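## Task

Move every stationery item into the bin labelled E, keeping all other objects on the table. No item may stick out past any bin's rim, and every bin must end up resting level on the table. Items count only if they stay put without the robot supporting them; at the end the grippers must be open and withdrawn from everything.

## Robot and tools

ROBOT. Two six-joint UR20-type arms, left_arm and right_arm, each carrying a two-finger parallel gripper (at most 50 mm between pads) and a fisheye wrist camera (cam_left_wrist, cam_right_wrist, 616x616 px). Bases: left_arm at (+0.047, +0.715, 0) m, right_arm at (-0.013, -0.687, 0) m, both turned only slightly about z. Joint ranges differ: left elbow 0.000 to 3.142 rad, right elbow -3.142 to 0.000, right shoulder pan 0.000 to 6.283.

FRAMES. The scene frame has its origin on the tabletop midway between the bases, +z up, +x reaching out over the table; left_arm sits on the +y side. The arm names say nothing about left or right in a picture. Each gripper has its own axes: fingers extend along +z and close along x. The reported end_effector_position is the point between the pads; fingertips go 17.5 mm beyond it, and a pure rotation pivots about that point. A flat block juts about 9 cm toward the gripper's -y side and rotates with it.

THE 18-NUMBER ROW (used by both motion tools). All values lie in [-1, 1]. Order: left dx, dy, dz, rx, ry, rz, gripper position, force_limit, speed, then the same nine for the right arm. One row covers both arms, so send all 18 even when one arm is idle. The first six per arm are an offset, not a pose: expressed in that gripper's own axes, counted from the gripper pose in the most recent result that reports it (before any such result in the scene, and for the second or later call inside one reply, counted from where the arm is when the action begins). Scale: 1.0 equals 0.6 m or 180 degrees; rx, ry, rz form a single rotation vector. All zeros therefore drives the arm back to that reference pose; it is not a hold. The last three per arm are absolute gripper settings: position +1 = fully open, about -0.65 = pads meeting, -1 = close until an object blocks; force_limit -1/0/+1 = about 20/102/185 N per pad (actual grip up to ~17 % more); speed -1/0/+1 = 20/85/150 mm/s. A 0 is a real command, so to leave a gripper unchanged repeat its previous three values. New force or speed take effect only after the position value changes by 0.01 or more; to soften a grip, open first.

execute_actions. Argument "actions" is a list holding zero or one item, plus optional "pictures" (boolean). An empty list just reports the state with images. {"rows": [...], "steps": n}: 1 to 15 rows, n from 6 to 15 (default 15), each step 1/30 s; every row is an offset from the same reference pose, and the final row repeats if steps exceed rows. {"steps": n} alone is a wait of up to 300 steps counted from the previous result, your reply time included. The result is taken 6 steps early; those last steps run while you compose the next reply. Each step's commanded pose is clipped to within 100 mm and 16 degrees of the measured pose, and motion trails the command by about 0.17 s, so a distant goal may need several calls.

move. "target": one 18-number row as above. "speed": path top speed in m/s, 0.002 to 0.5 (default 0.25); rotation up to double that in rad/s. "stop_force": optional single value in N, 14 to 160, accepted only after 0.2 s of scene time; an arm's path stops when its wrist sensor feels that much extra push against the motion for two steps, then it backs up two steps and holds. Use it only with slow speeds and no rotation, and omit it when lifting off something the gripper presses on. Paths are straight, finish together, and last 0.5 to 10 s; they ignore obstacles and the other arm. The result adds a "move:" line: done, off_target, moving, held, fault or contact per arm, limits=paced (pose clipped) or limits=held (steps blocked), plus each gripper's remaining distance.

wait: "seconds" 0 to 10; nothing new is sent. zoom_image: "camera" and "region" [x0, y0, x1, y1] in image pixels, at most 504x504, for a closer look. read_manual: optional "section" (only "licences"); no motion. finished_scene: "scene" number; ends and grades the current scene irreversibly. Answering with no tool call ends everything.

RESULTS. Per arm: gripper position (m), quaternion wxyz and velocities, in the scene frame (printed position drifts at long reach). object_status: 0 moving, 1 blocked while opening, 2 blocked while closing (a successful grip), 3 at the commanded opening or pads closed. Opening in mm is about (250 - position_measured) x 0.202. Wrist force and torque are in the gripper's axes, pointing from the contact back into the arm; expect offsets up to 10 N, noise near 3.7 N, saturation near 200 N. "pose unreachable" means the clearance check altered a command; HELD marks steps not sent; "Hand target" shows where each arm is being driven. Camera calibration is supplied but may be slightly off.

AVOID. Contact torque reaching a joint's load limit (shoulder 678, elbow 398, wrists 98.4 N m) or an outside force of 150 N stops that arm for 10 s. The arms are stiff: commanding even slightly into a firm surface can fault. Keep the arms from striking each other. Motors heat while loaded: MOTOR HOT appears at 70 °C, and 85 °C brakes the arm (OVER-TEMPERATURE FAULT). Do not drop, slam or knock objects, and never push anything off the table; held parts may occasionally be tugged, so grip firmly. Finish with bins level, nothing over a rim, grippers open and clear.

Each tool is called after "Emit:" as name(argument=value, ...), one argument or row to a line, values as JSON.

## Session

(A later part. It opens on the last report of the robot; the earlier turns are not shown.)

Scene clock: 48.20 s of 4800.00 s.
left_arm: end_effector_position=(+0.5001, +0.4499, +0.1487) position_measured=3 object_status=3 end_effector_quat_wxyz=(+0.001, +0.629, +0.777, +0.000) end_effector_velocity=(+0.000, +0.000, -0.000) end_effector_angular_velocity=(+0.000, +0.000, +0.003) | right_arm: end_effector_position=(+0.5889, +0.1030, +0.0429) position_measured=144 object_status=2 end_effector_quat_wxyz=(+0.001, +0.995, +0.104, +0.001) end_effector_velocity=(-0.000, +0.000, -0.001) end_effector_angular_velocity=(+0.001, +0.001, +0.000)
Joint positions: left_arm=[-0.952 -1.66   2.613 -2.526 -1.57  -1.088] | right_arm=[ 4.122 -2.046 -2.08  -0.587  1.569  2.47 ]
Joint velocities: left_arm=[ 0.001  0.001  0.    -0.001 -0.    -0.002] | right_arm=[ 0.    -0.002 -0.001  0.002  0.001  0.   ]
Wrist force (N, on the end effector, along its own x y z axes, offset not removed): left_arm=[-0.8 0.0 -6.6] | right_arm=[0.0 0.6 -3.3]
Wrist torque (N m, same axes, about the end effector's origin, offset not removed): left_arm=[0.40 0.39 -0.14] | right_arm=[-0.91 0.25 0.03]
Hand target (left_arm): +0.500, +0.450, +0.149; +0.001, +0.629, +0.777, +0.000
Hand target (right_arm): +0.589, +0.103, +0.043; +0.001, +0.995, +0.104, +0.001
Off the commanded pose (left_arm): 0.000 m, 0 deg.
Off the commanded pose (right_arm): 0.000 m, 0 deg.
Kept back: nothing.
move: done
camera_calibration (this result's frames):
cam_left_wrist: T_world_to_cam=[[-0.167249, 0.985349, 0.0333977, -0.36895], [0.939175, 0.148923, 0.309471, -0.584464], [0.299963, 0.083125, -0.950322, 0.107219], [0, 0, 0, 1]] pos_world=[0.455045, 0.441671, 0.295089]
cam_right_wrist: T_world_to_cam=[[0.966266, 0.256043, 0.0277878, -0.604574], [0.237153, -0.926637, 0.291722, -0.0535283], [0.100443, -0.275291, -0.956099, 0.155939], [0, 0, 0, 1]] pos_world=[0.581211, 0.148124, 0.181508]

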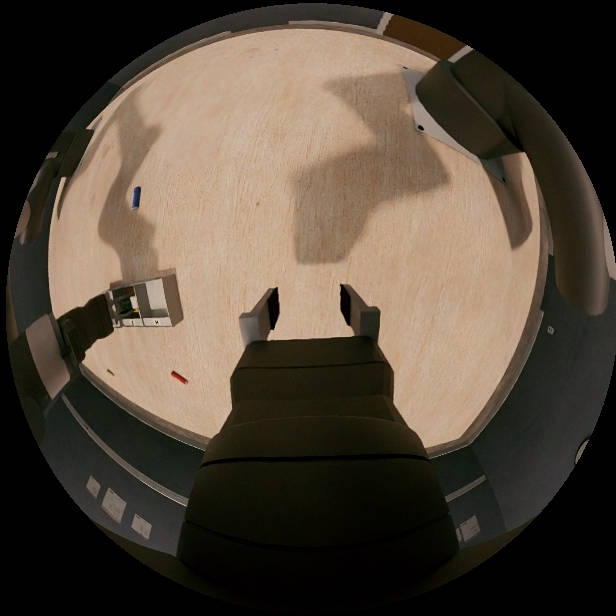

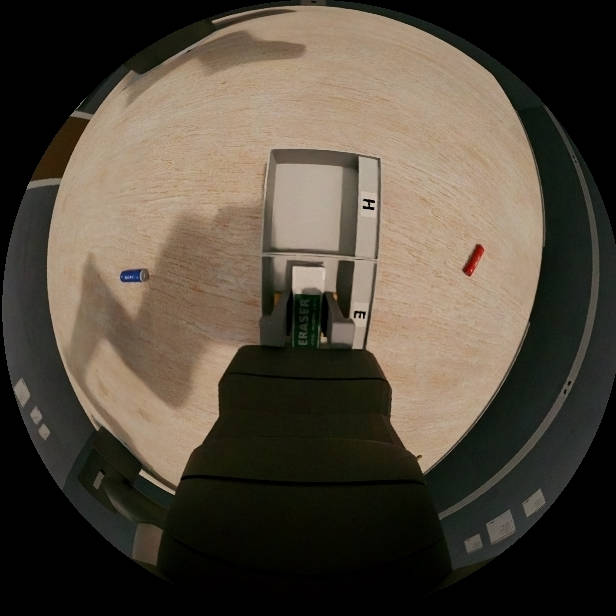

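No contact. Release and lift.

Emit:
move(
  target=[0,0,0,0,0,0,1,-0.5,0, 0,0,0.002,0,0,0,0.3,-0.5,0],
  speed=0.05,
)

Emit:
move(
  target=[0,0,0,0,0,0,1,-0.5,0, 0,0,-0.2,0,0,0,0.3,-0.5,0],
  speed=0.3,
)

Emit:
zoom_image(
  camera="cam_right_wrist",
  region=[230, 190, 390, 350],
)

Scene clock: 49.30 s of 4800.00 s.
left_arm: end_effector_position=(+0.5001, +0.4499, +0.1487) position_measured=3 object_status=3 end_effector_quat_wxyz=(+0.001, +0.629, +0.777, +0.000) end_effector_velocity=(-0.000, +0.000, -0.000) end_effector_angular_velocity=(+0.000, -0.000, -0.001) | right_arm: end_effector_position=(+0.5889, +0.1030, +0.0417) position_measured=107 object_status=3 end_effector_quat_wxyz=(+0.001, +0.995, +0.104, +0.001) end_effector_velocity=(+0.000, -0.000, -0.000) end_effector_angular_velocity=(-0.001, -0.001, +0.000)
Joint positions: left_arm=[-0.952 -1.66   2.613 -2.526 -1.57  -1.088] | right_arm=[ 4.122 -2.048 -2.081 -0.585  1.569  2.47 ]
Joint velocities: left_arm=[-0.    -0.     0.     0.     0.     0.001] | right_arm=[ 0.    -0.    -0.     0.    -0.001 -0.   ]
Wrist force (N, on the end effector, along its own x y z axes, offset not removed): left_arm=[-0.2 -0.2 -4.3] | right_arm=[-4.6 6.6 -8.5]
Wrist torque (N m, same axes, about the end effector's origin, offset not removed): left_arm=[0.38 0.17 -0.25] | right_arm=[0.43 0.82 0.19]
Hand target (left_arm): +0.500, +0.450, +0.149; +0.001, +0.629, +0.777, +0.000
Hand target (right_arm): +0.589, +0.103, +0.042; +0.001, +0.995, +0.104, +0.001
Off the commanded pose (left_arm): 0.000 m, 0 deg.
Off the commanded pose (right_arm): 0.000 m, 0 deg.
Kept back: nothing.
move: done
camera_calibration (this result's frames):
cam_left_wrist: T_world_to_cam=[[-0.1673, 0.98534, 0.0334052, -0.368907], [0.939169, 0.148969, 0.309466, -0.584475], [0.299953, 0.0831468, -0.950323, 0.107201], [0, 0, 0, 1]] pos_world=[0.455048, 0.441654, 0.295074]
cam_right_wrist: T_world_to_cam=[[0.966266, 0.256042, 0.0277869, -0.604536], [0.237152, -0.926637, 0.291723, -0.0531733], [0.100442, -0.275292, -0.956099, 0.154812], [0, 0, 0, 1]] pos_world=[0.581203, 0.148133, 0.180326]

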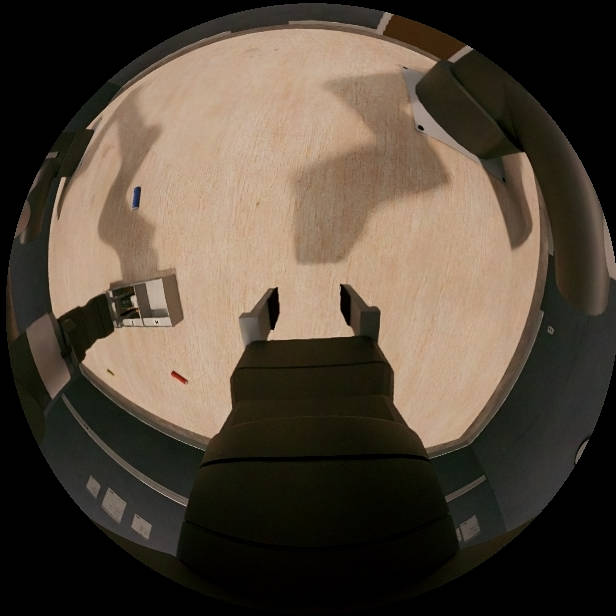

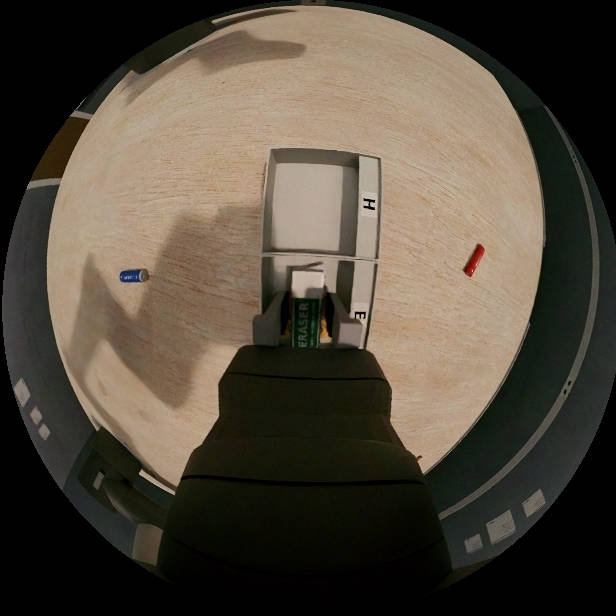

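Scene clock: 50.27 s of 4800.00 s.
left_arm: end_effector_position=(+0.5001, +0.4499, +0.1487) position_measured=3 object_status=3 end_effector_quat_wxyz=(+0.001, +0.629, +0.777, +0.000) end_effector_velocity=(-0.000, -0.000, +0.000) end_effector_angular_velocity=(-0.000, -0.000, -0.002) | right_arm: end_effector_position=(+0.5887, +0.1029, +0.1614) position_measured=107 object_status=3 end_effector_quat_wxyz=(+0.001, +0.995, +0.104, +0.001) end_effector_velocity=(+0.000, -0.000, +0.002) end_effector_angular_velocity=(-0.001, -0.001, +0.001)
Joint positions: left_arm=[-0.952 -1.66   2.613 -2.526 -1.57  -1.088] | right_arm=[ 4.122 -1.924 -2.034 -0.755  1.569  2.471]
Joint velocities: left_arm=[-0.    -0.001  0.     0.     0.     0.002] | right_arm=[ 0.     0.001  0.001 -0.003 -0.001 -0.   ]
Wrist force (N, on the end effector, along its own x y z axes, offset not removed): left_arm=[0.2 1.0 -5.7] | right_arm=[-4.0 5.0 -7.7]
Wrist torque (N m, same axes, about the end effector's origin, offset not removed): left_arm=[0.60 0.14 -0.26] | right_arm=[0.22 0.78 0.31]
Hand target (left_arm): +0.500, +0.450, +0.149; +0.001, +0.629, +0.777, +0.000
Hand target (right_arm): +0.589, +0.103, +0.162; +0.001, +0.995, +0.104, +0.001
Off the commanded pose (left_arm): 0.000 m, 0 deg.
Off the commanded pose (right_arm): 0.000 m, 0 deg.
Kept back: nothing.
move: done
camera_calibration (this result's frames):
cam_left_wrist: T_world_to_cam=[[-0.1673, 0.98534, 0.0334053, -0.368907], [0.939169, 0.148969, 0.309466, -0.584475], [0.299953, 0.0831469, -0.950323, 0.107201], [0, 0, 0, 1]] pos_world=[0.455048, 0.441654, 0.295074]
cam_right_wrist: T_world_to_cam=[[0.966268, 0.256036, 0.0277789, -0.607625], [0.237148, -0.926635, 0.291732, -0.0881008], [0.100435, -0.275304, -0.956097, 0.269286], [0, 0, 0, 1]] pos_world=[0.580976, 0.148072, 0.300045]

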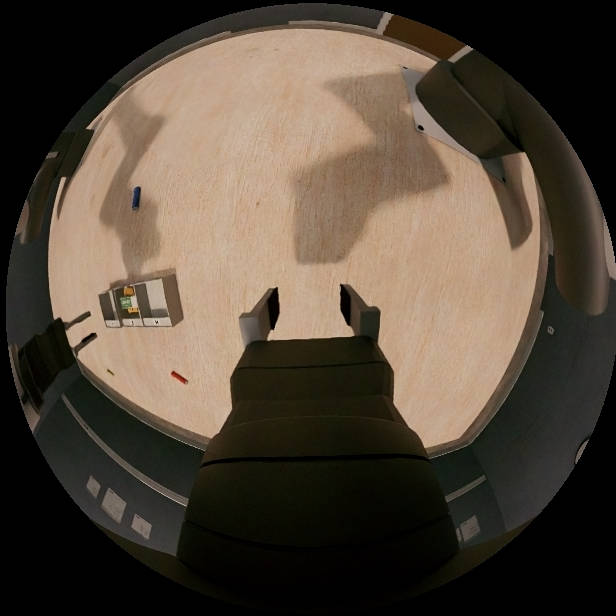

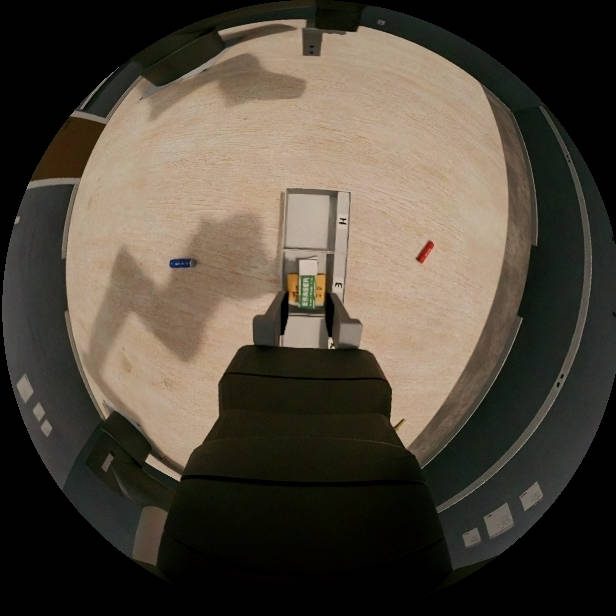

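Region (230, 190, 390, 350) of cam_right_wrist's 616x616 image, scaled by 3.150, with more detail than that image has.

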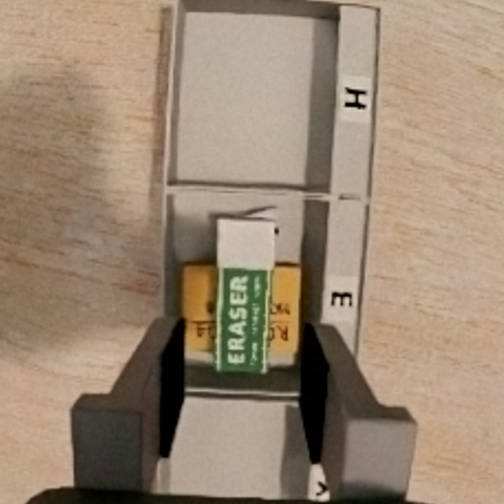

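Emit:
move(
  target=[0,0,0,0,0,0,1,-0.5,0, 0,0.4,-0.05,0,0,0,1,-0.5,0],
  speed=0.4,
)

Scene clock: 51.73 s of 4800.00 s.
left_arm: end_effector_position=(+0.5001, +0.4499, +0.1487) position_measured=3 object_status=3 end_effector_quat_wxyz=(+0.001, +0.629, +0.777, +0.000) end_effector_velocity=(+0.001, +0.000, +0.001) end_effector_angular_velocity=(-0.000, -0.001, -0.000) | right_arm: end_effector_position=(+0.6381, -0.1316, +0.1913) position_measured=3 object_status=3 end_effector_quat_wxyz=(+0.001, +0.995, +0.104, +0.000) end_effector_velocity=(+0.000, -0.002, -0.000) end_effector_angular_velocity=(-0.001, +0.001, -0.000)
Joint positions: left_arm=[-0.952 -1.66   2.613 -2.526 -1.57  -1.088] | right_arm=[ 3.935 -1.769 -2.203 -0.742  1.569  2.284]
Joint velocities: left_arm=[ 0.001 -0.001 -0.     0.     0.001  0.001] | right_arm=[-0.001  0.001 -0.001 -0.001 -0.    -0.001]
Wrist force (N, on the end effector, along its own x y z axes, offset not removed): left_arm=[-0.2 -0.6 -5.7] | right_arm=[0.9 -0.9 -8.7]
Wrist torque (N m, same axes, about the end effector's origin, offset not removed): left_arm=[0.25 0.22 -0.19] | right_arm=[-1.13 -0.18 0.15]
Hand target (left_arm): +0.500, +0.450, +0.149; +0.001, +0.629, +0.777, +0.000
Hand target (right_arm): +0.638, -0.132, +0.191; +0.001, +0.995, +0.104, +0.000
Off the commanded pose (left_arm): 0.000 m, 0 deg.
Off the commanded pose (right_arm): 0.001 m, 0 deg.
Kept back: nothing.
move: done
camera_calibration (this result's frames):
cam_left_wrist: T_world_to_cam=[[-0.1673, 0.98534, 0.0334055, -0.368907], [0.939169, 0.148969, 0.309467, -0.584475], [0.299953, 0.0831471, -0.950323, 0.107201], [0, 0, 0, 1]] pos_world=[0.455048, 0.441654, 0.295074]
cam_right_wrist: T_world_to_cam=[[0.966277, 0.256046, 0.0273683, -0.596083], [0.237298, -0.926679, 0.291472, -0.325929], [0.099992, -0.275149, -0.956188, 0.228649], [0, 0, 0, 1]] pos_world=[0.630461, -0.086494, 0.329944]

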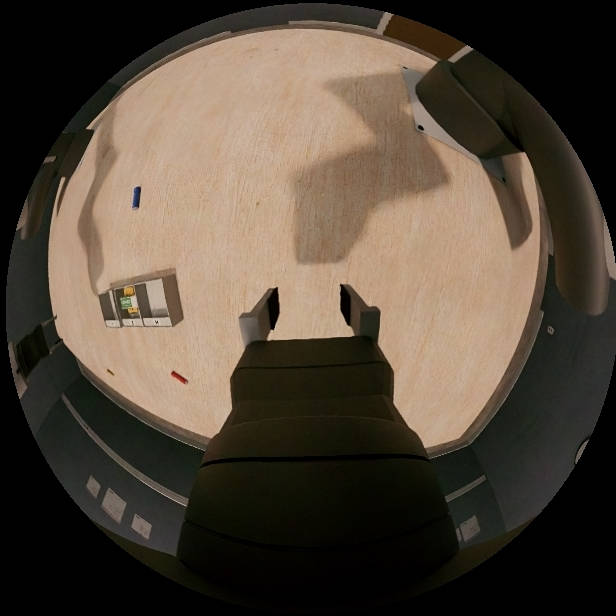

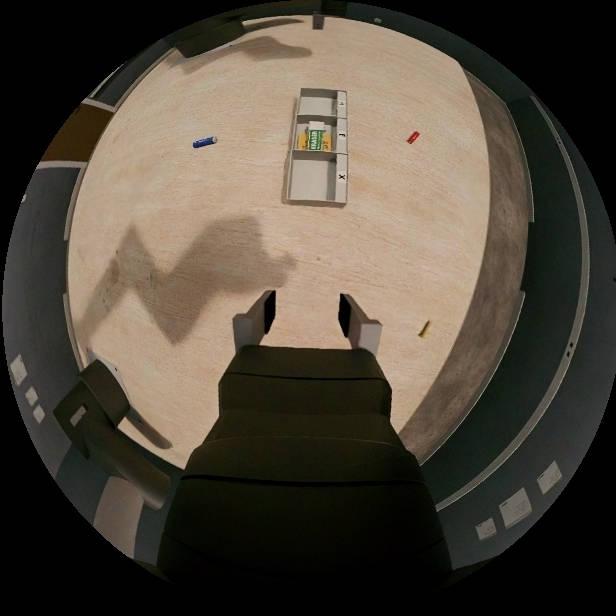

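Emit:
finished_scene(
  scene=1,
)

The scene is finished: the task was done.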